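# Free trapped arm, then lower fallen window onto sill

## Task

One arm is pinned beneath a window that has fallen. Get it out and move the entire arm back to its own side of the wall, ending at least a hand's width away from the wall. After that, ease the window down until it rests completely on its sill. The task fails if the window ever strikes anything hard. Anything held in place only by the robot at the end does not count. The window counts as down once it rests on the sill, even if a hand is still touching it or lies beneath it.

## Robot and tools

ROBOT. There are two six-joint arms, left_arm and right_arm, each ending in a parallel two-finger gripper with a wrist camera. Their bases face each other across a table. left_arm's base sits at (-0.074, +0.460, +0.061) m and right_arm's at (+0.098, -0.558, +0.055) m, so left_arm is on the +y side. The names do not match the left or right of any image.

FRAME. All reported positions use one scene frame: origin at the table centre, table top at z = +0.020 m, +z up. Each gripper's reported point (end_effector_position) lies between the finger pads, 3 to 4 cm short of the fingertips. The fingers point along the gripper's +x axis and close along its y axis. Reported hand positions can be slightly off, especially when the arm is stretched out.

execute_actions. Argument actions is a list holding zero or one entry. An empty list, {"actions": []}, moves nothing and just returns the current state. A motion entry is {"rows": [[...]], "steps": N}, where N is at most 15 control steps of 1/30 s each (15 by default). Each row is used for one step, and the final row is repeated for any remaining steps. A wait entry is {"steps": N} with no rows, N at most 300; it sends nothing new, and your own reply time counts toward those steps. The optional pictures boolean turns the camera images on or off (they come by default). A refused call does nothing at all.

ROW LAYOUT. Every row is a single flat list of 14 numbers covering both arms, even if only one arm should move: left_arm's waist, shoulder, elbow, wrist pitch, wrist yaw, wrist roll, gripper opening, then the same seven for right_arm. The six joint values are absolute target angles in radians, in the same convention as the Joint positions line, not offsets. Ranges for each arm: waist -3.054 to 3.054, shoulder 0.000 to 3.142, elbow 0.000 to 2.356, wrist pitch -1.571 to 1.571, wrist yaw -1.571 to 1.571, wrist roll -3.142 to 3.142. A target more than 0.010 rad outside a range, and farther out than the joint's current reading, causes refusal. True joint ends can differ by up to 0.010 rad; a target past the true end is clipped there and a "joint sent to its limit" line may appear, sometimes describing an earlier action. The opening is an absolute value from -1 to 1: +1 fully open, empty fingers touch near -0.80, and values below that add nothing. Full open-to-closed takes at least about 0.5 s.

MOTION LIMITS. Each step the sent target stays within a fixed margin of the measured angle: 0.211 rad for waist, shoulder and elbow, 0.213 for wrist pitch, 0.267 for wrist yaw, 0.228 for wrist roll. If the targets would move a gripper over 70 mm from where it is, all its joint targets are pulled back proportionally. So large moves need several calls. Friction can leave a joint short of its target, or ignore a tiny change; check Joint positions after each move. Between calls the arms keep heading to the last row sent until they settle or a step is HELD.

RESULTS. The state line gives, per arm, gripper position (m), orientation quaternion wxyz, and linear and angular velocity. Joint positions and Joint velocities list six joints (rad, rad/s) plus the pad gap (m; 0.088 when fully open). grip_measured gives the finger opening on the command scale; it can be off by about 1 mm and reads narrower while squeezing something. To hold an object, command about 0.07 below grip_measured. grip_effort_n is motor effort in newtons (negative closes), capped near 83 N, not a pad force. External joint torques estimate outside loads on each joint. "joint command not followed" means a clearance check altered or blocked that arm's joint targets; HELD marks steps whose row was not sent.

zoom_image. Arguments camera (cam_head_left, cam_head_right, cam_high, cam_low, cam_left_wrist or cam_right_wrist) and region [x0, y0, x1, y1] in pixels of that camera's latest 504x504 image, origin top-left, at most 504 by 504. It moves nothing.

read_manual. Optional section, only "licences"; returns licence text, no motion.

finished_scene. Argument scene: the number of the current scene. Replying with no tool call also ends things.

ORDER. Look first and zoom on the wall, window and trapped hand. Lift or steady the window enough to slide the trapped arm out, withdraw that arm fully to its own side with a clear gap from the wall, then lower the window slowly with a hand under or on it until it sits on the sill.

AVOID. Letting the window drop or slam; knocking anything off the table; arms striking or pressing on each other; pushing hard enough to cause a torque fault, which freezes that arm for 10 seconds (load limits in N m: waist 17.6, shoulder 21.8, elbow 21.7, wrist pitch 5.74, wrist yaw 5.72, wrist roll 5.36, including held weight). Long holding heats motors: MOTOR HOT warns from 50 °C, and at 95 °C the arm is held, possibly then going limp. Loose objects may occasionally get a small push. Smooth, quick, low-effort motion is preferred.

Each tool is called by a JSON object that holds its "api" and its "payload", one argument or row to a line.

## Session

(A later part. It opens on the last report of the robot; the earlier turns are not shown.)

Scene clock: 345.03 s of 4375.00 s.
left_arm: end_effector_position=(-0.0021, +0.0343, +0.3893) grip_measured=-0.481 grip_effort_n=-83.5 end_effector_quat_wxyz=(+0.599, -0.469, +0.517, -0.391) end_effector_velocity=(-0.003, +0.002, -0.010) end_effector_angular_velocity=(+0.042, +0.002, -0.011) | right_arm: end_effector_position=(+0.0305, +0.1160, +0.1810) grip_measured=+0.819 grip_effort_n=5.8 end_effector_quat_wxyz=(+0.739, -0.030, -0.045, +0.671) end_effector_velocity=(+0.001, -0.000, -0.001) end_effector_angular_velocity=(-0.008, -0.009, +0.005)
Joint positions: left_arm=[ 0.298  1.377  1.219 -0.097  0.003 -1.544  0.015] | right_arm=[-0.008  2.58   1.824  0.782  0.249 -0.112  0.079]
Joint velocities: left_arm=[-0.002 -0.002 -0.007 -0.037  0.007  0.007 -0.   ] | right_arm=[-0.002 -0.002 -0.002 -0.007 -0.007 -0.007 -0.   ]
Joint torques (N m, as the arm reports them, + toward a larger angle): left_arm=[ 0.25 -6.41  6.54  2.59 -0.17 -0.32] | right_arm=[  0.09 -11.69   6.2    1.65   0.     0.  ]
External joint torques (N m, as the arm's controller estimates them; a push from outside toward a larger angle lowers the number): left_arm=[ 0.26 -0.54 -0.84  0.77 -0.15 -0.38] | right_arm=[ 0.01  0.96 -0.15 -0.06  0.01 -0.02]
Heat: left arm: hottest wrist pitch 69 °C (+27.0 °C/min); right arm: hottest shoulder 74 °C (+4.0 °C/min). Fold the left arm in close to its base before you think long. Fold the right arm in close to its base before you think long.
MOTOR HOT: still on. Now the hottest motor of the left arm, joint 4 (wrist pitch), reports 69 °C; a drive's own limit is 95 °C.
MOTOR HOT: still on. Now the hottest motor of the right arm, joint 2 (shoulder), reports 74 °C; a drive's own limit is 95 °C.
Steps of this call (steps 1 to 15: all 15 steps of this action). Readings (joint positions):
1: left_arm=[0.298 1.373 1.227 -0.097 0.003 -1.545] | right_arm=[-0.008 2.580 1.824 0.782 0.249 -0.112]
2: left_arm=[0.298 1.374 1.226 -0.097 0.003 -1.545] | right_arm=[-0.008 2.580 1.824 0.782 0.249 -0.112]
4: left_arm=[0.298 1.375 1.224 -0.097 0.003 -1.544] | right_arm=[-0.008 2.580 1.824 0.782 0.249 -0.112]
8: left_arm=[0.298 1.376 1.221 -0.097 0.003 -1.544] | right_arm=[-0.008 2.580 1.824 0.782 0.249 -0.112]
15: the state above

{"api": "execute_actions", "payload": {
  "actions": [
    {"rows": [[0.301,1.378,1.216,-0.093,0.0,-1.55,-0.55,-0.008,2.579,1.824,0.784,0.249,-0.112,0.82],[0.301,1.378,1.217,-0.096,0.0,-1.55,-0.55,-0.008,2.581,1.823,0.783,0.249,-0.112,0.82],[0.301,1.378,1.217,-0.099,0.0,-1.55,-0.55,-0.008,2.583,1.822,0.783,0.249,-0.112,0.82],[0.301,1.378,1.217,-0.101,0.0,-1.55,-0.55,-0.008,2.585,1.821,0.782,0.249,-0.112,0.82],[0.301,1.378,1.217,-0.101,0.0,-1.55,-0.55,-0.008,2.587,1.820,0.782,0.249,-0.112,0.82],[0.301,1.378,1.217,-0.101,0.0,-1.55,-0.55,-0.008,2.589,1.818,0.782,0.249,-0.112,0.82],[0.301,1.378,1.217,-0.101,0.0,-1.55,-0.55,-0.008,2.591,1.817,0.781,0.249,-0.112,0.82],[0.301,1.378,1.217,-0.101,0.0,-1.55,-0.55,-0.008,2.593,1.815,0.781,0.249,-0.112,0.82],[0.301,1.378,1.217,-0.101,0.0,-1.55,-0.55,-0.008,2.595,1.814,0.781,0.249,-0.112,0.82],[0.301,1.378,1.217,-0.101,0.0,-1.55,-0.55,-0.008,2.597,1.812,0.780,0.249,-0.112,0.82],[0.301,1.378,1.217,-0.101,0.0,-1.55,-0.55,-0.008,2.599,1.811,0.780,0.249,-0.112,0.82],[0.301,1.378,1.217,-0.101,0.0,-1.55,-0.55,-0.008,2.601,1.809,0.780,0.249,-0.112,0.82],[0.301,1.378,1.217,-0.101,0.0,-1.55,-0.55,-0.008,2.603,1.808,0.779,0.249,-0.112,0.82],[0.301,1.378,1.217,-0.101,0.0,-1.55,-0.55,-0.008,2.605,1.806,0.779,0.249,-0.112,0.82],[0.301,1.378,1.217,-0.101,0.0,-1.55,-0.55,-0.008,2.607,1.805,0.779,0.249,-0.112,0.82]], "steps": 15}
  ],
  "pictures": false
}}

{"api": "execute_actions", "payload": {
  "actions": [
    {"steps": 8}
  ]
}}

Scene clock: 369.67 s of 4375.00 s.
left_arm: end_effector_position=(-0.0021, +0.0343, +0.3891) grip_measured=-0.481 grip_effort_n=-83.5 end_effector_quat_wxyz=(+0.600, -0.468, +0.517, -0.392) end_effector_velocity=(-0.002, +0.000, +0.001) end_effector_angular_velocity=(+0.001, +0.009, -0.008) | right_arm: end_effector_position=(+0.0306, +0.1158, +0.1751) grip_measured=+0.819 grip_effort_n=5.8 end_effector_quat_wxyz=(+0.739, -0.035, -0.042, +0.671) end_effector_velocity=(-0.001, -0.001, -0.015) end_effector_angular_velocity=(-0.022, -0.011, +0.019)
Joint positions: left_arm=[ 0.298  1.377  1.219 -0.098  0.003 -1.542  0.015] | right_arm=[-0.008  2.586  1.821  0.782  0.249 -0.112  0.079]
Joint velocities: left_arm=[-0.002 -0.002  0.002 -0.007  0.007 -0.007 -0.   ] | right_arm=[-0.002  0.017 -0.012  0.007 -0.022 -0.007 -0.   ]
Joint torques (N m, as the arm reports them, + toward a larger angle): left_arm=[ 0.19 -6.51  6.98  1.77 -0.16 -0.26] | right_arm=[ 0.1  -9.53  4.32  1.38  0.    0.  ]
External joint torques (N m, as the arm's controller estimates them; a push from outside toward a larger angle lowers the number): left_arm=[ 0.2  -0.53 -0.53 -0.09 -0.15 -0.32] | right_arm=[ 0.06  3.   -1.93 -0.31  0.01 -0.01]
Heat: left arm: hottest wrist pitch 59 °C (+9.2 °C/min); right arm: hottest shoulder 75 °C (+3.1 °C/min). Fold the left arm in close to its base before you think long. Fold the right arm in close to its base before you think long.
MOTOR HOT: still on. Now the hottest motor of the left arm, joint 4 (wrist pitch), reports 59 °C; a drive's own limit is 95 °C.
MOTOR HOT: still on. Now the hottest motor of the right arm, joint 2 (shoulder), reports 75 °C; a drive's own limit is 95 °C.
Steps of this call (steps 1 to 15: the robot went on to your last target; steps 16 to 90: nothing new was sent; then 21.13 s passed at rest; steps 91 to 105: all 15 steps of this action). Readings (joint positions):
91: left_arm=[0.298 1.377 1.219 -0.097 0.003 -1.544] | right_arm=[-0.008 2.580 1.824 0.782 0.249 -0.112]
92: left_arm=[0.298 1.377 1.219 -0.097 0.003 -1.543] | right_arm=[-0.008 2.580 1.824 0.782 0.249 -0.112]
94: left_arm=[0.298 1.377 1.219 -0.097 0.003 -1.542] | right_arm=[-0.008 2.581 1.824 0.782 0.249 -0.112]
98: left_arm=[0.298 1.377 1.219 -0.098 0.003 -1.542] | right_arm=[-0.008 2.583 1.823 0.782 0.249 -0.112]
105: the state above

Scene clock: 369.93 s of 4375.00 s.
left_arm: end_effector_position=(-0.0021, +0.0343, +0.3890) grip_measured=-0.481 grip_effort_n=-83.5 end_effector_quat_wxyz=(+0.600, -0.468, +0.517, -0.392) end_effector_velocity=(-0.002, +0.001, -0.002) end_effector_angular_velocity=(+0.006, +0.010, -0.008) | right_arm: end_effector_position=(+0.0306, +0.1157, +0.1745) grip_measured=+0.819 grip_effort_n=5.8 end_effector_quat_wxyz=(+0.739, -0.035, -0.042, +0.671) end_effector_velocity=(-0.002, -0.000, -0.006) end_effector_angular_velocity=(-0.027, -0.012, +0.019)
Joint positions: left_arm=[ 0.298  1.377  1.219 -0.098  0.003 -1.542  0.015] | right_arm=[-0.008  2.587  1.821  0.782  0.249 -0.112  0.079]
Joint velocities: left_arm=[-0.002 -0.002 -0.002 -0.007  0.007 -0.007 -0.   ] | right_arm=[-0.002 -0.002 -0.007 -0.022 -0.022 -0.007 -0.   ]
Joint torques (N m, as the arm reports them, + toward a larger angle): left_arm=[ 0.21 -6.5   6.97  1.8  -0.16 -0.25] | right_arm=[ 0.1  -9.37  4.21  1.36  0.    0.  ]
External joint torques (N m, as the arm's controller estimates them; a push from outside toward a larger angle lowers the number): left_arm=[ 0.23 -0.58 -0.47 -0.04 -0.15 -0.31] | right_arm=[ 0.08  3.13 -2.02 -0.32  0.01 -0.01]
Heat: left arm: hottest wrist pitch 59 °C (+9.2 °C/min); right arm: hottest shoulder 75 °C (+3.1 °C/min). Fold the left arm in close to its base before you think long. Fold the right arm in close to its base before you think long.
MOTOR HOT: still on. Now the hottest motor of the left arm, joint 4 (wrist pitch), reports 59 °C; a drive's own limit is 95 °C.
MOTOR HOT: still on. Now the hottest motor of the right arm, joint 2 (shoulder), reports 75 °C; a drive's own limit is 95 °C.
Steps of this call (steps 1 to 8: the robot went on to your last target). Readings (joint positions):
1: left_arm=[0.298 1.377 1.219 -0.098 0.003 -1.542] | right_arm=[-0.008 2.587 1.821 0.782 0.249 -0.112]
2: left_arm=[0.298 1.377 1.219 -0.098 0.003 -1.542] | right_arm=[-0.008 2.587 1.821 0.782 0.249 -0.112]
4: left_arm=[0.298 1.377 1.219 -0.098 0.003 -1.542] | right_arm=[-0.008 2.587 1.821 0.782 0.249 -0.112]
8: the state above
camera_calibration (this result's frames):
cam_left_wrist: T_world_to_cam=[[-0.0185302, -0.247117, 0.968809, -0.361956], [-0.983707, 0.177811, 0.0265396, 0.0120134], [-0.178823, -0.952532, -0.246385, 0.205434], [0, 0, 0, 1]] pos_world=[0.0418469, 0.104101, 0.400963]
cam_right_wrist: T_world_to_cam=[[0.98727, -0.139038, 0.0772436, -0.022492], [0.0343233, -0.287963, -0.957026, 0.233724], [0.155307, 0.947494, -0.279525, 0.0205487], [0, 0, 0, 1]] pos_world=[0.0109921, 0.0447069, 0.231162]

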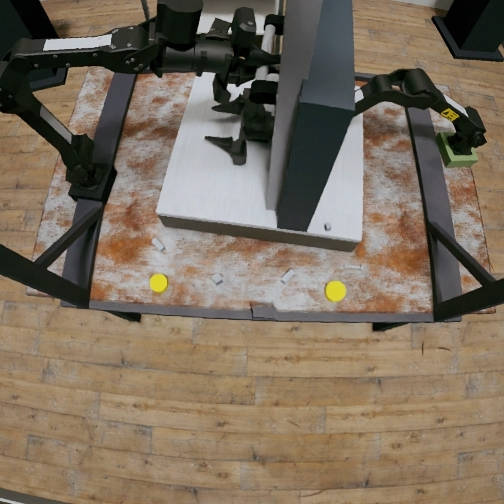

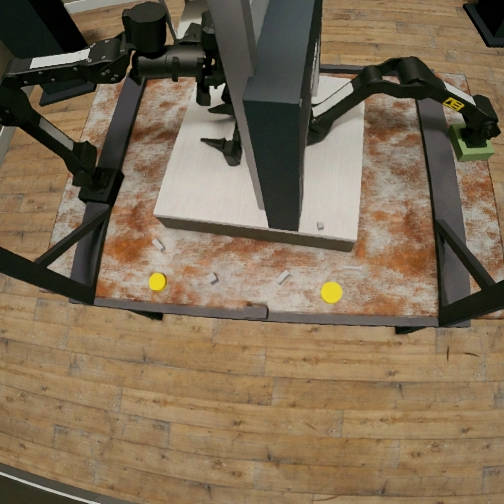

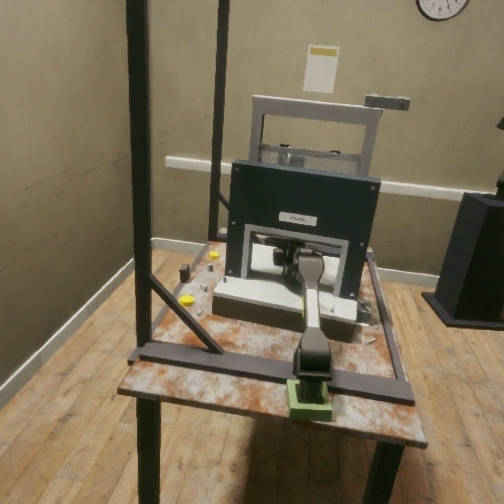

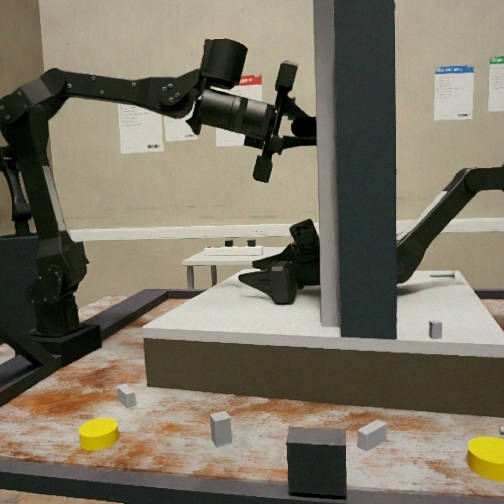

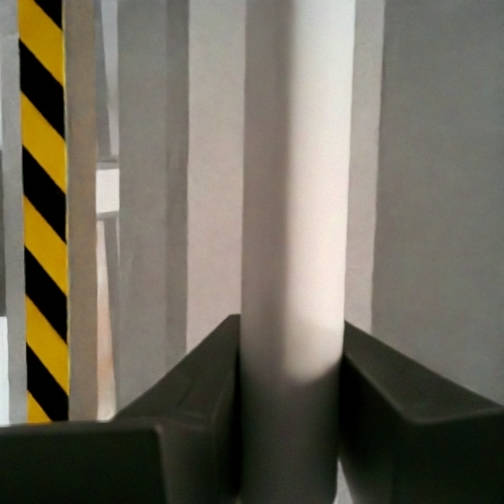

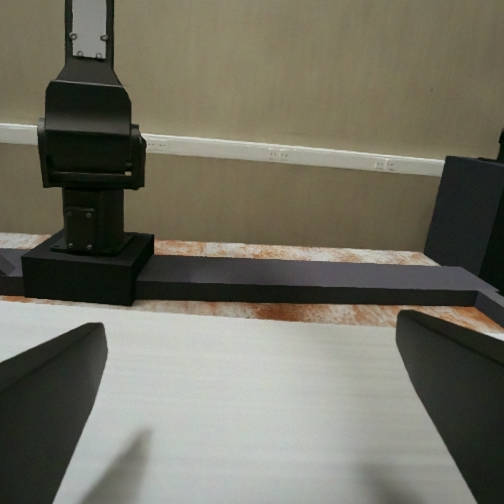

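{"api": "execute_actions", "payload": {
  "actions": [
    {"rows": [[0.301,1.378,1.219,-0.099,0.0,-1.55,-0.40,-0.008,2.607,1.805,0.779,0.249,-0.112,0.82],[0.301,1.378,1.219,-0.099,0.0,-1.55,-0.25,-0.008,2.607,1.805,0.779,0.249,-0.112,0.82],[0.301,1.378,1.219,-0.099,0.0,-1.55,-0.1,-0.008,2.607,1.805,0.779,0.249,-0.112,0.82],[0.301,1.378,1.219,-0.099,0.0,-1.55,0.05,-0.008,2.607,1.805,0.779,0.249,-0.112,0.82],[0.301,1.378,1.219,-0.099,0.0,-1.55,0.2,-0.008,2.607,1.805,0.779,0.249,-0.112,0.82],[0.301,1.378,1.219,-0.099,0.0,-1.55,0.25,-0.008,2.607,1.805,0.779,0.249,-0.112,0.82],[0.301,1.37,1.214,-0.099,0.0,-1.55,0.25,-0.008,2.607,1.805,0.779,0.249,-0.112,0.82],[0.301,1.355,1.203,-0.099,0.0,-1.55,0.25,-0.008,2.607,1.805,0.779,0.249,-0.112,0.82],[0.301,1.335,1.188,-0.10,0.0,-1.55,0.25,-0.008,2.607,1.805,0.779,0.249,-0.112,0.82],[0.301,1.31,1.17,-0.10,0.0,-1.55,0.25,-0.008,2.607,1.805,0.779,0.249,-0.112,0.82],[0.301,1.285,1.151,-0.101,0.0,-1.55,0.25,-0.008,2.607,1.805,0.779,0.249,-0.112,0.82],[0.301,1.26,1.132,-0.101,0.0,-1.55,0.25,-0.008,2.607,1.805,0.779,0.249,-0.112,0.82],[0.301,1.235,1.113,-0.102,0.0,-1.55,0.25,-0.008,2.607,1.805,0.779,0.249,-0.112,0.82],[0.301,1.21,1.094,-0.102,0.0,-1.55,0.25,-0.008,2.607,1.805,0.779,0.249,-0.112,0.82],[0.301,1.185,1.075,-0.103,0.0,-1.55,0.25,-0.008,2.607,1.805,0.779,0.249,-0.112,0.82]], "steps": 15}
  ],
  "pictures": false
}}

{"api": "execute_actions", "payload": {
  "actions": [
    {"rows": [[0.301,1.16,1.056,-0.103,0.0,-1.55,0.25,-0.008,2.607,1.805,0.779,0.249,-0.112,0.82],[0.301,1.135,1.038,-0.104,0.0,-1.55,0.25,-0.008,2.607,1.805,0.779,0.249,-0.112,0.82],[0.301,1.115,1.02,-0.105,0.0,-1.55,0.25,-0.008,2.607,1.805,0.779,0.249,-0.112,0.82],[0.301,1.10,1.005,-0.105,0.0,-1.50,0.25,-0.008,2.607,1.805,0.779,0.249,-0.112,0.82],[0.305,1.09,0.995,-0.105,0.01,-1.44,0.25,-0.008,2.607,1.805,0.779,0.249,-0.112,0.82],[0.315,1.09,0.99,-0.10,0.03,-1.375,0.25,-0.008,2.607,1.805,0.779,0.249,-0.112,0.82],[0.33,1.09,0.985,-0.09,0.06,-1.31,0.25,-0.008,2.607,1.805,0.779,0.249,-0.112,0.82],[0.345,1.09,0.98,-0.08,0.10,-1.245,0.25,-0.008,2.607,1.805,0.779,0.249,-0.112,0.82],[0.36,1.09,0.975,-0.07,0.14,-1.18,0.25,-0.008,2.607,1.805,0.779,0.249,-0.112,0.82],[0.375,1.09,0.97,-0.06,0.18,-1.115,0.25,-0.008,2.607,1.805,0.779,0.249,-0.112,0.82],[0.39,1.09,0.965,-0.05,0.22,-1.05,0.25,-0.008,2.607,1.805,0.779,0.249,-0.112,0.82],[0.405,1.09,0.96,-0.04,0.26,-0.985,0.25,-0.008,2.607,1.805,0.779,0.249,-0.112,0.82],[0.42,1.09,0.955,-0.03,0.30,-0.92,0.25,-0.008,2.607,1.805,0.779,0.249,-0.112,0.82],[0.435,1.09,0.95,-0.02,0.34,-0.855,0.25,-0.008,2.607,1.805,0.779,0.249,-0.112,0.82],[0.45,1.09,0.945,-0.01,0.38,-0.79,0.25,-0.008,2.607,1.805,0.779,0.249,-0.112,0.82]], "steps": 15}
  ],
  "pictures": false
}}

{"api": "execute_actions", "payload": {
  "actions": [
    {"rows": [[0.465,1.09,0.94,0.0,0.42,-0.725,0.25,-0.008,2.607,1.805,0.779,0.249,-0.112,0.82],[0.48,1.09,0.935,0.01,0.46,-0.66,0.25,-0.008,2.607,1.805,0.779,0.249,-0.112,0.82],[0.495,1.09,0.93,0.02,0.50,-0.595,0.25,-0.008,2.607,1.805,0.779,0.249,-0.112,0.82],[0.51,1.09,0.925,0.03,0.54,-0.53,0.25,-0.008,2.607,1.805,0.779,0.249,-0.112,0.82],[0.525,1.09,0.92,0.04,0.58,-0.465,0.25,-0.008,2.607,1.805,0.779,0.249,-0.112,0.82],[0.54,1.09,0.915,0.05,0.62,-0.40,0.25,-0.008,2.607,1.805,0.779,0.249,-0.112,0.82],[0.555,1.09,0.91,0.06,0.66,-0.335,0.25,-0.008,2.607,1.805,0.779,0.249,-0.112,0.82],[0.57,1.09,0.905,0.07,0.70,-0.27,0.25,-0.008,2.607,1.805,0.779,0.249,-0.112,0.82],[0.585,1.09,0.90,0.08,0.74,-0.205,0.25,-0.008,2.607,1.805,0.779,0.249,-0.112,0.82],[0.60,1.09,0.90,0.09,0.78,-0.14,0.25,-0.008,2.607,1.805,0.779,0.249,-0.112,0.82],[0.615,1.095,0.90,0.10,0.82,-0.075,0.25,-0.008,2.607,1.805,0.779,0.249,-0.112,0.82],[0.63,1.10,0.90,0.11,0.86,-0.01,0.25,-0.008,2.607,1.805,0.779,0.249,-0.112,0.82],[0.645,1.11,0.905,0.12,0.90,0.055,0.25,-0.008,2.607,1.805,0.779,0.249,-0.112,0.82],[0.66,1.12,0.91,0.13,0.94,0.12,0.25,-0.008,2.607,1.805,0.779,0.249,-0.112,0.82],[0.675,1.13,0.915,0.14,0.98,0.185,0.25,-0.008,2.607,1.805,0.779,0.249,-0.112,0.82]], "steps": 15}
  ],
  "pictures": false
}}

{"api": "execute_actions", "payload": {
  "actions": [
    {"rows": [[0.69,1.145,0.923,0.15,1.02,0.25,0.25,-0.008,2.607,1.805,0.779,0.249,-0.112,0.82],[0.705,1.16,0.931,0.16,1.06,0.315,0.25,-0.008,2.607,1.805,0.779,0.249,-0.112,0.82],[0.72,1.175,0.939,0.17,1.10,0.38,0.25,-0.008,2.607,1.805,0.779,0.249,-0.112,0.82],[0.735,1.19,0.947,0.18,1.14,0.445,0.25,-0.008,2.607,1.805,0.779,0.249,-0.112,0.82],[0.75,1.205,0.955,0.19,1.18,0.51,0.25,-0.008,2.607,1.805,0.779,0.249,-0.112,0.82],[0.765,1.22,0.963,0.20,1.21,0.575,0.25,-0.008,2.607,1.805,0.779,0.249,-0.112,0.82],[0.78,1.235,0.971,0.21,1.24,0.64,0.25,-0.008,2.607,1.805,0.779,0.249,-0.112,0.82],[0.79,1.25,0.979,0.22,1.26,0.705,0.25,-0.008,2.607,1.805,0.779,0.249,-0.112,0.82],[0.80,1.265,0.987,0.23,1.28,0.77,0.25,-0.008,2.607,1.805,0.779,0.249,-0.112,0.82],[0.81,1.28,0.995,0.24,1.295,0.835,0.25,-0.008,2.607,1.805,0.779,0.249,-0.112,0.82],[0.816,1.295,1.003,0.25,1.305,0.90,0.25,-0.008,2.607,1.805,0.779,0.249,-0.112,0.82],[0.818,1.31,1.011,0.26,1.307,0.965,0.25,-0.008,2.607,1.805,0.779,0.249,-0.112,0.82],[0.818,1.325,1.019,0.27,1.307,1.03,0.25,-0.008,2.607,1.805,0.779,0.249,-0.112,0.82],[0.818,1.34,1.027,0.28,1.307,1.095,0.25,-0.008,2.607,1.805,0.779,0.249,-0.112,0.82],[0.818,1.355,1.035,0.29,1.307,1.16,0.25,-0.008,2.607,1.805,0.779,0.249,-0.112,0.82]], "steps": 15}
  ],
  "pictures": false
}}

{"api": "execute_actions", "payload": {
  "actions": [
    {"rows": [[0.818,1.37,1.043,0.30,1.307,1.225,0.25,-0.008,2.607,1.805,0.779,0.249,-0.112,0.82],[0.818,1.385,1.051,0.31,1.307,1.29,0.25,-0.008,2.607,1.805,0.779,0.249,-0.112,0.82],[0.818,1.40,1.06,0.32,1.307,1.355,0.25,-0.008,2.607,1.805,0.779,0.249,-0.112,0.82],[0.818,1.415,1.068,0.33,1.307,1.42,0.25,-0.008,2.607,1.805,0.779,0.249,-0.112,0.82],[0.818,1.43,1.077,0.34,1.307,1.485,0.25,-0.008,2.607,1.805,0.779,0.249,-0.112,0.82],[0.818,1.445,1.085,0.35,1.307,1.54,0.25,-0.008,2.607,1.805,0.779,0.249,-0.112,0.82],[0.818,1.46,1.094,0.36,1.307,1.575,0.25,-0.008,2.607,1.805,0.779,0.249,-0.112,0.82],[0.818,1.475,1.102,0.37,1.307,1.575,0.25,-0.008,2.607,1.805,0.779,0.249,-0.112,0.82],[0.818,1.49,1.111,0.38,1.307,1.575,0.25,-0.008,2.607,1.805,0.779,0.249,-0.112,0.82],[0.818,1.505,1.119,0.39,1.307,1.575,0.25,-0.008,2.607,1.805,0.779,0.249,-0.112,0.82],[0.818,1.52,1.128,0.397,1.307,1.575,0.25,-0.008,2.607,1.805,0.779,0.249,-0.112,0.82],[0.818,1.532,1.135,0.402,1.307,1.575,0.25,-0.008,2.607,1.805,0.779,0.249,-0.112,0.82],[0.818,1.540,1.140,0.403,1.307,1.575,0.25,-0.008,2.607,1.805,0.779,0.249,-0.112,0.82]], "steps": 15}
  ],
  "pictures": false
}}

{"api": "execute_actions", "payload": {
  "actions": [
    {"steps": 8}
  ]
}}

Scene clock: 490.43 s of 4375.00 s.
left_arm: end_effector_position=(-0.0073, +0.0653, +0.3981) grip_measured=+0.240 grip_effort_n=13.3 end_effector_quat_wxyz=(+0.592, -0.479, +0.508, -0.402) end_effector_velocity=(-0.035, +0.194, +0.065) end_effector_angular_velocity=(-0.276, -0.053, -0.011) | right_arm: end_effector_position=(+0.0306, +0.1157, +0.1745) grip_measured=+0.819 grip_effort_n=5.8 end_effector_quat_wxyz=(+0.739, -0.035, -0.042, +0.671) end_effector_velocity=(-0.000, -0.001, -0.006) end_effector_angular_velocity=(-0.019, -0.024, -0.005)
Joint positions: left_arm=[ 0.299  1.25   1.13  -0.098  0.003 -1.545  0.051] | right_arm=[-0.008  2.587  1.821  0.782  0.249 -0.112  0.079]
Joint velocities: left_arm=[-0.002 -0.803 -0.515 -0.007  0.007  0.007  0.004] | right_arm=[ 0.002  0.002 -0.007 -0.007  0.007 -0.022 -0.   ]
Joint torques (N m, as the arm reports them, + toward a larger angle): left_arm=[ 0.2  -5.85  5.52  1.71 -0.17 -0.08] | right_arm=[ 0.09 -9.39  4.2   1.37  0.01  0.  ]
External joint torques (N m, as the arm's controller estimates them; a push from outside toward a larger angle lowers the number): left_arm=[ 0.24 -1.03 -1.79 -0.1  -0.16 -0.14] | right_arm=[ 0.01  3.12 -2.04 -0.31  0.01 -0.02]
Heat: left arm: hottest elbow 43 °C (-1.0 °C/min); right arm: hottest shoulder 68 °C (+0.0 °C/min). Fold the right arm in close to its base before you think long.
MOTOR HOT: still on. Now the hottest motor of the right arm, joint 2 (shoulder), reports 68 °C; a drive's own limit is 95 °C.
MOTOR HOT: cleared. Now the hottest motor of the left arm, joint 3 (elbow), reports 43 °C.
Steps of this call (steps 1 to 15: the robot went on to your last target; steps 16 to 90: nothing new was sent; then 117.00 s passed at rest; steps 91 to 105: all 15 steps of this action). Readings (joint positions):
91: left_arm=[0.298 1.378 1.219 -0.098 0.003 -1.542] | right_arm=[-0.008 2.587 1.821 0.782 0.249 -0.112]
92: left_arm=[0.298 1.378 1.219 -0.098 0.003 -1.543] | right_arm=[-0.008 2.587 1.821 0.782 0.249 -0.112]
94: left_arm=[0.299 1.378 1.219 -0.098 0.003 -1.545] | right_arm=[-0.008 2.587 1.821 0.782 0.249 -0.112]
98: left_arm=[0.299 1.377 1.219 -0.098 0.003 -1.545] | right_arm=[-0.008 2.587 1.821 0.782 0.249 -0.112]
105: the state above

Scene clock: 490.93 s of 4375.00 s.
left_arm: end_effector_position=(-0.0143, +0.1036, +0.3948) grip_measured=+0.248 grip_effort_n=13.3 end_effector_quat_wxyz=(+0.645, -0.287, +0.383, -0.596) end_effector_velocity=(-0.015, +0.016, +0.004) end_effector_angular_velocity=(-0.206, -1.784, -1.003) | right_arm: end_effector_position=(+0.0306, +0.1157, +0.1745) grip_measured=+0.819 grip_effort_n=5.8 end_effector_quat_wxyz=(+0.739, -0.035, -0.042, +0.671) end_effector_velocity=(+0.001, -0.000, -0.001) end_effector_angular_velocity=(-0.008, -0.009, +0.005)
Joint positions: left_arm=[ 0.412  1.094  0.97  -0.035  0.283 -0.946  0.051] | right_arm=[-0.008  2.587  1.821  0.782  0.249 -0.112  0.079]
Joint velocities: left_arm=[ 0.442  0.002 -0.144  0.3    1.165  1.941 -0.   ] | right_arm=[-0.002 -0.002 -0.002 -0.007 -0.007 -0.007 -0.   ]
Joint torques (N m, as the arm reports them, + toward a larger angle): left_arm=[ 0.42 -4.57  5.46  2.19  0.28  0.23] | right_arm=[ 0.1  -9.39  4.21  1.38  0.01  0.  ]
External joint torques (N m, as the arm's controller estimates them; a push from outside toward a larger angle lowers the number): left_arm=[ 0.44 -0.74 -1.96  0.35  0.26  0.18] | right_arm=[ 0.2   3.22 -2.1  -0.32  0.   -0.01]
Heat: left arm: hottest elbow 43 °C (-1.0 °C/min); right arm: hottest shoulder 68 °C (+0.0 °C/min). Fold the right arm in close to its base before you think long.
MOTOR HOT: still on. Now the hottest motor of the right arm, joint 2 (shoulder), reports 68 °C; a drive's own limit is 95 °C.
Steps of this call (steps 1 to 15: all 15 steps of this action). Readings (joint positions):
1: left_arm=[0.299 1.224 1.113 -0.098 0.003 -1.545] | right_arm=[-0.008 2.587 1.821 0.782 0.249 -0.112]
2: left_arm=[0.299 1.197 1.095 -0.098 0.003 -1.545] | right_arm=[-0.008 2.587 1.821 0.782 0.249 -0.112]
4: left_arm=[0.299 1.148 1.061 -0.098 0.003 -1.540] | right_arm=[-0.008 2.587 1.821 0.782 0.249 -0.112]
8: left_arm=[0.315 1.097 1.015 -0.096 0.039 -1.378] | right_arm=[-0.008 2.587 1.821 0.782 0.249 -0.112]
15: the state above

Scene clock: 491.43 s of 4375.00 s.
left_arm: end_effector_position=(-0.0222, +0.1276, +0.4020) grip_measured=+0.248 grip_effort_n=11.9 end_effector_quat_wxyz=(+0.563, +0.011, +0.023, -0.826) end_effector_velocity=(-0.002, +0.057, +0.015) end_effector_angular_velocity=(-0.893, -1.818, -0.846) | right_arm: end_effector_position=(+0.0306, +0.1157, +0.1745) grip_measured=+0.819 grip_effort_n=5.8 end_effector_quat_wxyz=(+0.739, -0.035, -0.042, +0.671) end_effector_velocity=(+0.001, +0.000, -0.004) end_effector_angular_velocity=(-0.014, -0.024, +0.005)
Joint positions: left_arm=[0.637 1.103 0.915 0.117 0.882 0.029 0.051] | right_arm=[-0.008  2.587  1.821  0.782  0.249 -0.112  0.079]
Joint velocities: left_arm=[ 0.447  0.144 -0.002  0.3    1.209  1.956 -0.   ] | right_arm=[-0.002  0.002 -0.002 -0.007 -0.007 -0.022 -0.   ]
Joint torques (N m, as the arm reports them, + toward a larger angle): left_arm=[ 0.11 -2.33  6.53  1.68  0.2   0.21] | right_arm=[ 0.1  -9.38  4.2   1.38  0.01  0.  ]
External joint torques (N m, as the arm's controller estimates them; a push from outside toward a larger angle lowers the number): left_arm=[ 0.09  0.83 -0.57  0.2   0.18  0.21] | right_arm=[ 0.18  3.22 -2.11 -0.33  0.01 -0.01]
Heat: left arm: hottest elbow 43 °C (-1.0 °C/min); right arm: hottest shoulder 68 °C (+0.0 °C/min). Fold the right arm in close to its base before you think long.
MOTOR HOT: still on. Now the hottest motor of the right arm, joint 2 (shoulder), reports 68 °C; a drive's own limit is 95 °C.
Steps of this call (steps 1 to 15: all 15 steps of this action). Readings (joint positions):
1: left_arm=[0.427 1.094 0.965 -0.025 0.322 -0.881] | right_arm=[-0.008 2.587 1.821 0.782 0.249 -0.112]
2: left_arm=[0.442 1.094 0.961 -0.015 0.362 -0.817] | right_arm=[-0.008 2.587 1.821 0.782 0.249 -0.112]
4: left_arm=[0.472 1.094 0.951 0.005 0.441 -0.687] | right_arm=[-0.008 2.587 1.821 0.782 0.249 -0.112]
8: left_arm=[0.532 1.094 0.931 0.044 0.600 -0.428] | right_arm=[-0.008 2.587 1.821 0.782 0.249 -0.112]
15: the state above

Scene clock: 491.93 s of 4375.00 s.
left_arm: end_effector_position=(+0.0111, +0.1262, +0.4004) grip_measured=+0.248 grip_effort_n=10.9 end_effector_quat_wxyz=(+0.408, +0.219, -0.410, -0.786) end_effector_velocity=(+0.076, -0.076, -0.015) end_effector_angular_velocity=(-1.150, -1.611, -0.053) | right_arm: end_effector_position=(+0.0306, +0.1157, +0.1745) grip_measured=+0.819 grip_effort_n=5.8 end_effector_quat_wxyz=(+0.739, -0.035, -0.042, +0.671) end_effector_velocity=(+0.004, -0.000, -0.006) end_effector_angular_velocity=(-0.018, -0.010, -0.000)
Joint positions: left_arm=[0.813 1.309 1.009 0.264 1.292 1.001 0.051] | right_arm=[-0.008  2.587  1.821  0.782  0.249 -0.112  0.079]
Joint velocities: left_arm=[ 0.046  0.452  0.237  0.286  0.081  1.912 -0.   ] | right_arm=[-0.007  0.002 -0.007 -0.007 -0.007 -0.007 -0.001]
Joint torques (N m, as the arm reports them, + toward a larger angle): left_arm=[ 0.1  -4.16  7.44  1.53  0.24  0.16] | right_arm=[ 0.09 -9.39  4.21  1.37  0.01  0.  ]
External joint torques (N m, as the arm's controller estimates them; a push from outside toward a larger angle lowers the number): left_arm=[0.18 0.61 0.59 0.27 0.21 0.21] | right_arm=[ 0.3   3.17 -2.07 -0.32  0.   -0.02]
Heat: left arm: hottest elbow 43 °C (-1.0 °C/min); right arm: hottest shoulder 68 °C (+0.0 °C/min). Fold the right arm in close to its base before you think long.
MOTOR HOT: still on. Now the hottest motor of the right arm, joint 2 (shoulder), reports 68 °C; a drive's own limit is 95 °C.
Steps of this call (steps 1 to 15: all 15 steps of this action). Readings (joint positions):
1: left_arm=[0.652 1.109 0.915 0.127 0.922 0.094] | right_arm=[-0.008 2.587 1.821 0.782 0.249 -0.112]
2: left_arm=[0.667 1.119 0.917 0.135 0.962 0.159] | right_arm=[-0.008 2.587 1.821 0.782 0.249 -0.112]
4: left_arm=[0.696 1.147 0.925 0.154 1.041 0.288] | right_arm=[-0.008 2.587 1.821 0.782 0.249 -0.112]
8: left_arm=[0.756 1.208 0.951 0.194 1.184 0.547] | right_arm=[-0.008 2.587 1.821 0.782 0.249 -0.112]
15: the state above

Scene clock: 492.43 s of 4375.00 s.
left_arm: end_effector_position=(+0.0439, +0.0869, +0.3895) grip_measured=+0.248 grip_effort_n=10.5 end_effector_quat_wxyz=(+0.326, +0.324, -0.626, -0.630) end_effector_velocity=(+0.033, -0.038, -0.042) end_effector_angular_velocity=(+0.039, +0.010, +0.024) | right_arm: end_effector_position=(+0.0306, +0.1157, +0.1745) grip_measured=+0.819 grip_effort_n=5.8 end_effector_quat_wxyz=(+0.739, -0.035, -0.042, +0.671) end_effector_velocity=(+0.001, -0.000, -0.001) end_effector_angular_velocity=(-0.008, -0.009, +0.005)
Joint positions: left_arm=[0.816 1.519 1.125 0.394 1.301 1.565 0.051] | right_arm=[-0.008  2.587  1.821  0.782  0.249 -0.112  0.079]
Joint velocities: left_arm=[ 0.002  0.198  0.061  0.037 -0.022  0.066 -0.   ] | right_arm=[-0.002 -0.002 -0.002 -0.007 -0.007 -0.007 -0.   ]
Joint torques (N m, as the arm reports them, + toward a larger angle): left_arm=[ 0.1  -6.31  7.61  1.57  0.25  0.13] | right_arm=[ 0.09 -9.39  4.21  1.37  0.    0.  ]
External joint torques (N m, as the arm's controller estimates them; a push from outside toward a larger angle lowers the number): left_arm=[0.18 0.49 0.73 0.3  0.2  0.19] | right_arm=[ 0.07  3.27 -2.12 -0.33  0.01 -0.01]
Heat: left arm: hottest elbow 43 °C (-1.0 °C/min); right arm: hottest shoulder 68 °C (+0.0 °C/min). Fold the right arm in close to its base before you think long.
MOTOR HOT: still on. Now the hottest motor of the right arm, joint 2 (shoulder), reports 68 °C; a drive's own limit is 95 °C.
Steps of this call (steps 1 to 15: all 15 steps of this action). Readings (joint positions):
1: left_arm=[0.814 1.324 1.017 0.274 1.295 1.066] | right_arm=[-0.008 2.587 1.821 0.782 0.249 -0.112]
2: left_arm=[0.814 1.339 1.025 0.284 1.297 1.131] | right_arm=[-0.008 2.587 1.821 0.782 0.249 -0.112]
4: left_arm=[0.815 1.369 1.041 0.304 1.299 1.261] | right_arm=[-0.008 2.587 1.821 0.782 0.249 -0.112]
8: left_arm=[0.815 1.429 1.075 0.344 1.301 1.486] | right_arm=[-0.008 2.587 1.821 0.782 0.249 -0.112]
15: the state above

Scene clock: 492.70 s of 4375.00 s.
left_arm: end_effector_position=(+0.0455, +0.0849, +0.3893) grip_measured=+0.248 grip_effort_n=10.5 end_effector_quat_wxyz=(+0.325, +0.325, -0.629, -0.627) end_effector_velocity=(+0.003, -0.001, +0.003) end_effector_angular_velocity=(+0.002, +0.004, +0.024) | right_arm: end_effector_position=(+0.0306, +0.1157, +0.1745) grip_measured=+0.819 grip_effort_n=5.8 end_effector_quat_wxyz=(+0.739, -0.035, -0.042, +0.671) end_effector_velocity=(+0.001, -0.000, +0.002) end_effector_angular_velocity=(-0.003, -0.008, +0.005)
Joint positions: left_arm=[0.816 1.53  1.132 0.401 1.302 1.57  0.051] | right_arm=[-0.008  2.587  1.821  0.782  0.249 -0.112  0.079]
Joint velocities: left_arm=[ 0.002 -0.002  0.007 -0.007 -0.022 -0.007 -0.   ] | right_arm=[-0.002 -0.007 -0.002 -0.007 -0.007 -0.007  0.   ]
Joint torques (N m, as the arm reports them, + toward a larger angle): left_arm=[ 0.11 -6.02  7.16  1.52  0.26  0.1 ] | right_arm=[ 0.1  -9.39  4.2   1.38  0.    0.  ]
External joint torques (N m, as the arm's controller estimates them; a push from outside toward a larger angle lowers the number): left_arm=[0.08 0.4  0.41 0.3  0.26 0.16] | right_arm=[ 0.06  3.26 -2.12 -0.32  0.01 -0.02]
Heat: left arm: hottest elbow 43 °C (-1.0 °C/min); right arm: hottest shoulder 68 °C (+0.0 °C/min). Fold the right arm in close to its base before you think long.
MOTOR HOT: still on. Now the hottest motor of the right arm, joint 2 (shoulder), reports 68 °C; a drive's own limit is 95 °C.
Steps of this call (steps 1 to 8: the robot went on to your last target). Readings (joint positions):
1: left_arm=[0.816 1.524 1.126 0.395 1.301 1.567] | right_arm=[-0.008 2.587 1.821 0.782 0.249 -0.112]
2: left_arm=[0.816 1.527 1.127 0.397 1.301 1.568] | right_arm=[-0.008 2.587 1.821 0.782 0.249 -0.112]
4: left_arm=[0.816 1.529 1.129 0.399 1.301 1.569] | right_arm=[-0.008 2.587 1.821 0.782 0.249 -0.112]
8: the state above
camera_calibration (this result's frames):
cam_left_wrist: T_world_to_cam=[[0.0339321, -0.00948471, -0.999379, 0.394777], [0.961476, -0.272623, 0.0352325, -0.0037308], [-0.272788, -0.962074, -0.000131357, 0.171388], [0, 0, 0, 1]] pos_world=[0.036944, 0.167615, 0.394686]
cam_right_wrist: T_world_to_cam=[[0.98727, -0.139038, 0.0772436, -0.022492], [0.0343233, -0.287963, -0.957026, 0.233724], [0.155307, 0.947494, -0.279525, 0.0205487], [0, 0, 0, 1]] pos_world=[0.0109921, 0.0447069, 0.231162]

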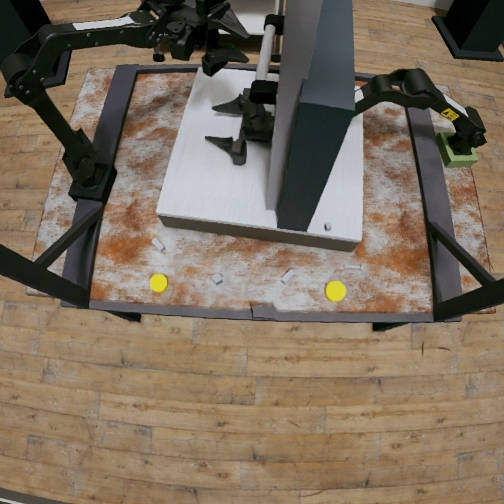

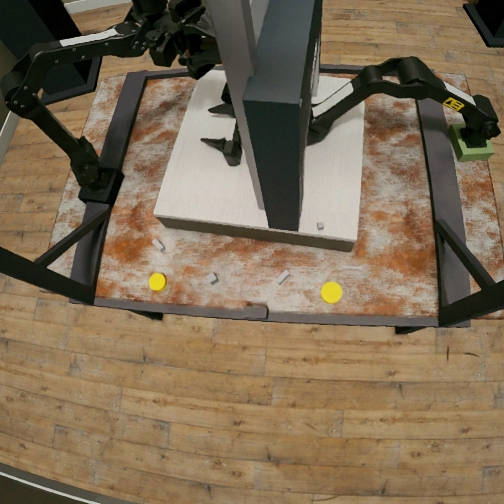

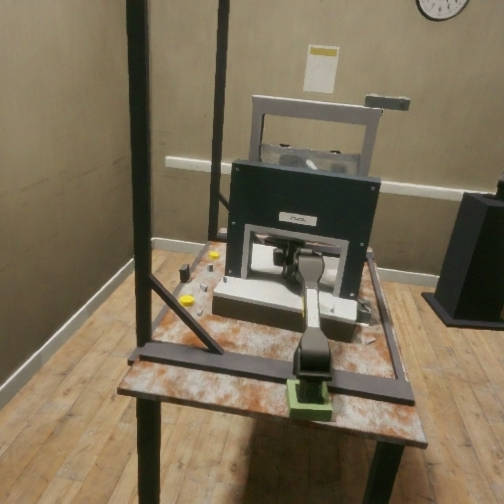

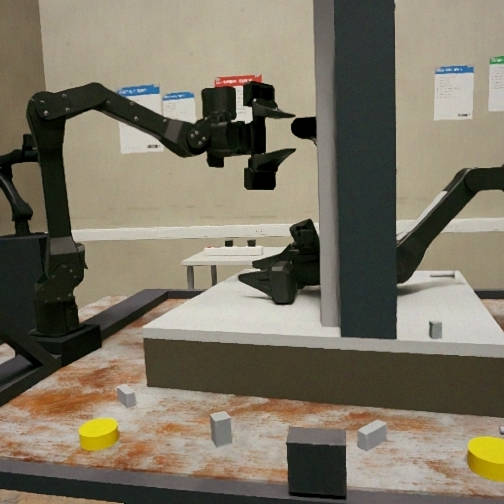

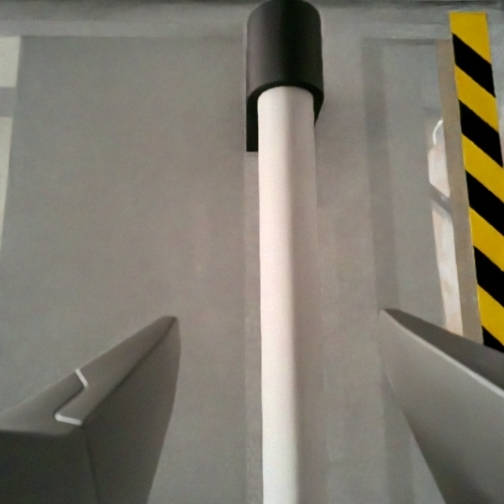

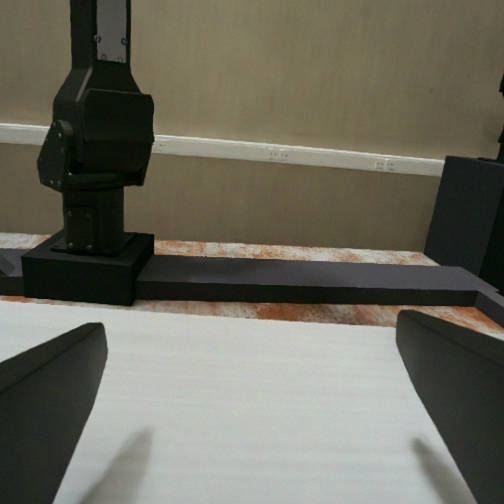

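{"api": "zoom_image", "payload": {
  "camera": "cam_left_wrist",
  "region": [150, 250, 410, 504]
}}

Region (150, 250, 410, 504) of cam_left_wrist's 504x504 image, scaled by 1.938, with more detail than that image has; it fills the top 492 rows of this view, and the rest is white.

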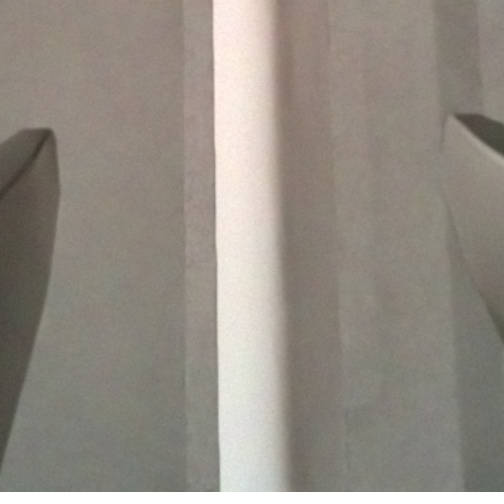

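{"api": "execute_actions", "payload": {
  "actions": [
    {"rows": [[0.814,1.546,1.143,0.403,1.301,1.575,0.25,-0.008,2.607,1.805,0.779,0.249,-0.112,0.82],[0.808,1.555,1.149,0.403,1.294,1.575,0.25,-0.008,2.607,1.805,0.779,0.249,-0.112,0.82],[0.801,1.565,1.157,0.404,1.287,1.575,0.25,-0.008,2.607,1.805,0.779,0.249,-0.112,0.82],[0.793,1.575,1.166,0.404,1.279,1.575,0.25,-0.008,2.607,1.805,0.779,0.249,-0.112,0.82],[0.785,1.585,1.176,0.404,1.271,1.575,0.25,-0.008,2.607,1.805,0.779,0.249,-0.112,0.82],[0.777,1.595,1.186,0.405,1.263,1.575,0.2,-0.008,2.607,1.805,0.779,0.249,-0.112,0.82],[0.77,1.605,1.196,0.405,1.256,1.575,0.15,-0.008,2.607,1.805,0.779,0.249,-0.112,0.82],[0.763,1.615,1.206,0.405,1.249,1.575,0.1,-0.008,2.607,1.805,0.779,0.249,-0.112,0.82],[0.756,1.625,1.216,0.406,1.242,1.575,0.05,-0.008,2.607,1.805,0.779,0.249,-0.112,0.82],[0.749,1.635,1.226,0.406,1.235,1.575,0.0,-0.008,2.607,1.805,0.779,0.249,-0.112,0.82],[0.742,1.645,1.237,0.406,1.228,1.575,-0.05,-0.008,2.607,1.805,0.779,0.249,-0.112,0.82],[0.736,1.654,1.247,0.407,1.222,1.575,-0.05,-0.008,2.607,1.805,0.779,0.249,-0.112,0.82],[0.730,1.662,1.255,0.407,1.216,1.575,-0.05,-0.008,2.607,1.805,0.779,0.249,-0.112,0.82],[0.726,1.668,1.262,0.407,1.212,1.575,-0.05,-0.008,2.607,1.805,0.779,0.249,-0.112,0.82],[0.724,1.671,1.265,0.407,1.210,1.575,-0.05,-0.008,2.607,1.805,0.779,0.249,-0.112,0.82]], "steps": 15}
  ],
  "pictures": false
}}

{"api": "execute_actions", "payload": {
  "actions": [
    {"steps": 10}
  ]
}}

Scene clock: 520.07 s of 4375.00 s.
left_arm: end_effector_position=(+0.0414, +0.0448, +0.3871) grip_measured=-0.025 grip_effort_n=-13.3 end_effector_quat_wxyz=(+0.324, +0.324, -0.629, -0.628) end_effector_velocity=(-0.013, -0.074, +0.001) end_effector_angular_velocity=(-0.010, -0.004, +0.005) | right_arm: end_effector_position=(+0.0306, +0.1157, +0.1745) grip_measured=+0.819 grip_effort_n=5.8 end_effector_quat_wxyz=(+0.739, -0.035, -0.042, +0.671) end_effector_velocity=(+0.001, +0.000, -0.004) end_effector_angular_velocity=(-0.013, -0.009, +0.005)
Joint positions: left_arm=[0.736 1.645 1.242 0.404 1.226 1.57  0.038] | right_arm=[-0.008  2.587  1.821  0.782  0.249 -0.112  0.079]
Joint velocities: left_arm=[-0.149  0.198  0.208  0.007 -0.154 -0.007 -0.014] | right_arm=[-0.002  0.002 -0.002 -0.007 -0.007 -0.007  0.   ]
Joint torques (N m, as the arm reports them, + toward a larger angle): left_arm=[-0.04 -6.97  7.27  1.59 -0.24  0.09] | right_arm=[ 0.1  -9.39  4.21  1.37  0.01  0.  ]
External joint torques (N m, as the arm's controller estimates them; a push from outside toward a larger angle lowers the number): left_arm=[-0.22  0.68  0.42  0.29 -0.26  0.15] | right_arm=[ 0.12  3.17 -2.07 -0.32  0.01 -0.02]
Heat: left arm: hottest elbow 43 °C (+0.0 °C/min); right arm: hottest shoulder 69 °C (+1.0 °C/min). Fold the right arm in close to its base before you think long.
MOTOR HOT: still on. Now the hottest motor of the right arm, joint 2 (shoulder), reports 69 °C; a drive's own limit is 95 °C.
Steps of this call (steps 1 to 30: the robot went on to your last target; steps 31 to 90: nothing new was sent; then 23.87 s passed at rest; steps 91 to 105: all 15 steps of this action). Readings (joint positions):
91: left_arm=[0.816 1.530 1.133 0.401 1.302 1.570] | right_arm=[-0.008 2.587 1.821 0.782 0.249 -0.112]
92: left_arm=[0.816 1.532 1.135 0.401 1.302 1.570] | right_arm=[-0.008 2.587 1.821 0.782 0.249 -0.112]
94: left_arm=[0.811 1.543 1.145 0.402 1.298 1.570] | right_arm=[-0.008 2.587 1.821 0.782 0.249 -0.112]
98: left_arm=[0.784 1.580 1.177 0.402 1.271 1.570] | right_arm=[-0.008 2.587 1.821 0.782 0.249 -0.112]
105: the state above

Scene clock: 520.40 s of 4375.00 s.
left_arm: end_effector_position=(+0.0406, +0.0399, +0.3879) grip_measured=-0.047 grip_effort_n=-13.3 end_effector_quat_wxyz=(+0.324, +0.324, -0.630, -0.627) end_effector_velocity=(-0.000, -0.001, +0.001) end_effector_angular_velocity=(+0.006, +0.007, +0.005) | right_arm: end_effector_position=(+0.0306, +0.1157, +0.1745) grip_measured=+0.819 grip_effort_n=5.8 end_effector_quat_wxyz=(+0.739, -0.035, -0.042, +0.671) end_effector_velocity=(-0.002, +0.000, -0.004) end_effector_angular_velocity=(-0.013, -0.009, +0.019)
Joint positions: left_arm=[0.726 1.658 1.257 0.405 1.216 1.57  0.037] | right_arm=[-0.008  2.587  1.821  0.782  0.249 -0.112  0.079]
Joint velocities: left_arm=[-0.002 -0.002  0.002 -0.007 -0.007 -0.007 -0.   ] | right_arm=[-0.002  0.002 -0.002 -0.007 -0.022 -0.007 -0.   ]
Joint torques (N m, as the arm reports them, + toward a larger angle): left_arm=[-0.22 -6.75  7.31  1.62 -0.24  0.09] | right_arm=[ 0.1  -9.39  4.2   1.37  0.    0.  ]
External joint torques (N m, as the arm's controller estimates them; a push from outside toward a larger angle lowers the number): left_arm=[-0.27  0.79  0.44  0.33 -0.24  0.16] | right_arm=[ 0.08  3.26 -2.12 -0.33  0.01 -0.01]
Heat: left arm: hottest elbow 43 °C (+0.0 °C/min); right arm: hottest shoulder 69 °C (+1.0 °C/min). Fold the right arm in close to its base before you think long.
MOTOR HOT: still on. Now the hottest motor of the right arm, joint 2 (shoulder), reports 69 °C; a drive's own limit is 95 °C.
Steps of this call (steps 1 to 10: the robot went on to your last target). Readings (joint positions):
1: left_arm=[0.732 1.650 1.247 0.405 1.222 1.570] | right_arm=[-0.008 2.587 1.821 0.782 0.249 -0.112]
2: left_arm=[0.729 1.654 1.251 0.405 1.220 1.570] | right_arm=[-0.008 2.587 1.821 0.782 0.249 -0.112]
4: left_arm=[0.726 1.657 1.254 0.405 1.218 1.570] | right_arm=[-0.008 2.587 1.821 0.782 0.249 -0.112]
8: left_arm=[0.726 1.658 1.256 0.405 1.216 1.570] | right_arm=[-0.008 2.587 1.821 0.782 0.249 -0.112]
10: the state above
camera_calibration (this result's frames):
cam_left_wrist: T_world_to_cam=[[0.034614, -0.0109457, -0.999341, 0.393083], [0.960508, -0.275875, 0.0362906, -0.0115335], [-0.27609, -0.961131, 0.000964278, 0.126492], [0, 0, 0, 1]] pos_world=[0.032395, 0.122696, 0.393121]
cam_right_wrist: T_world_to_cam=[[0.98727, -0.139038, 0.0772436, -0.022492], [0.0343233, -0.287963, -0.957026, 0.233724], [0.155307, 0.947494, -0.279525, 0.0205487], [0, 0, 0, 1]] pos_world=[0.0109921, 0.0447069, 0.231162]

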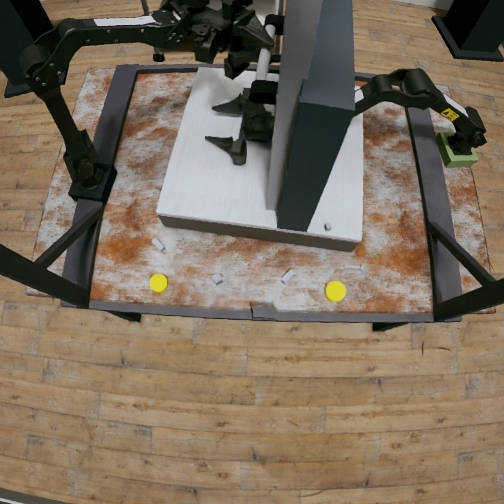

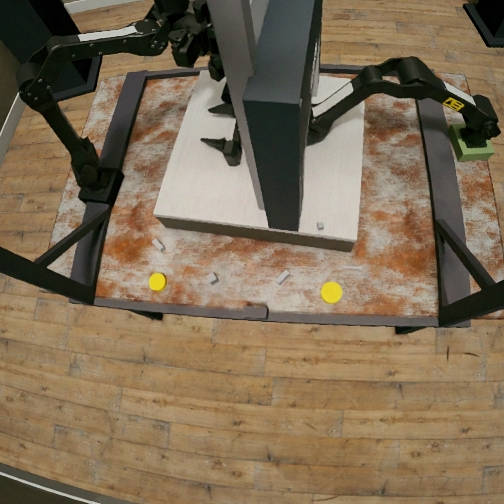

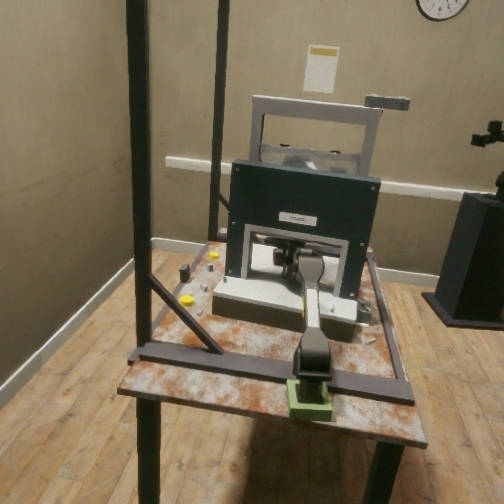

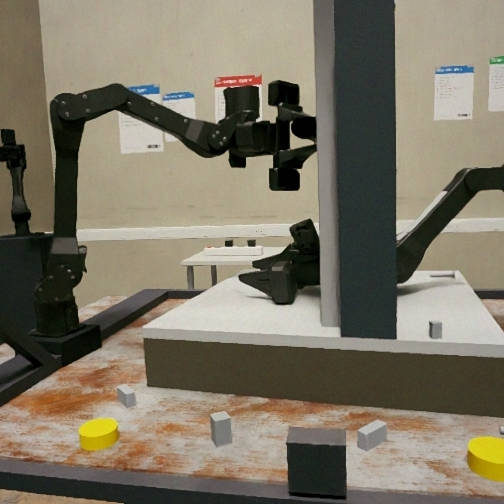

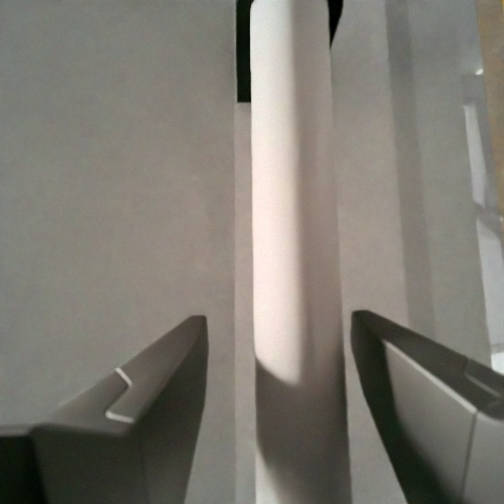

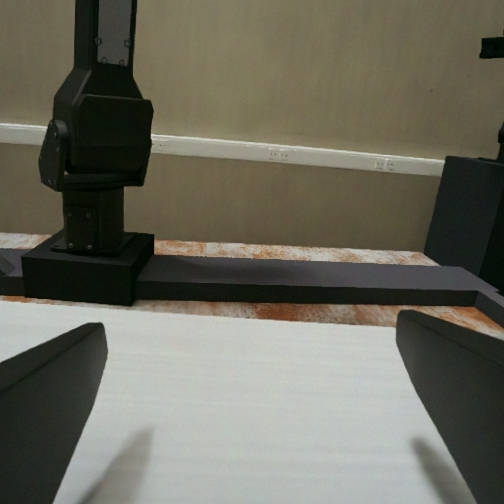

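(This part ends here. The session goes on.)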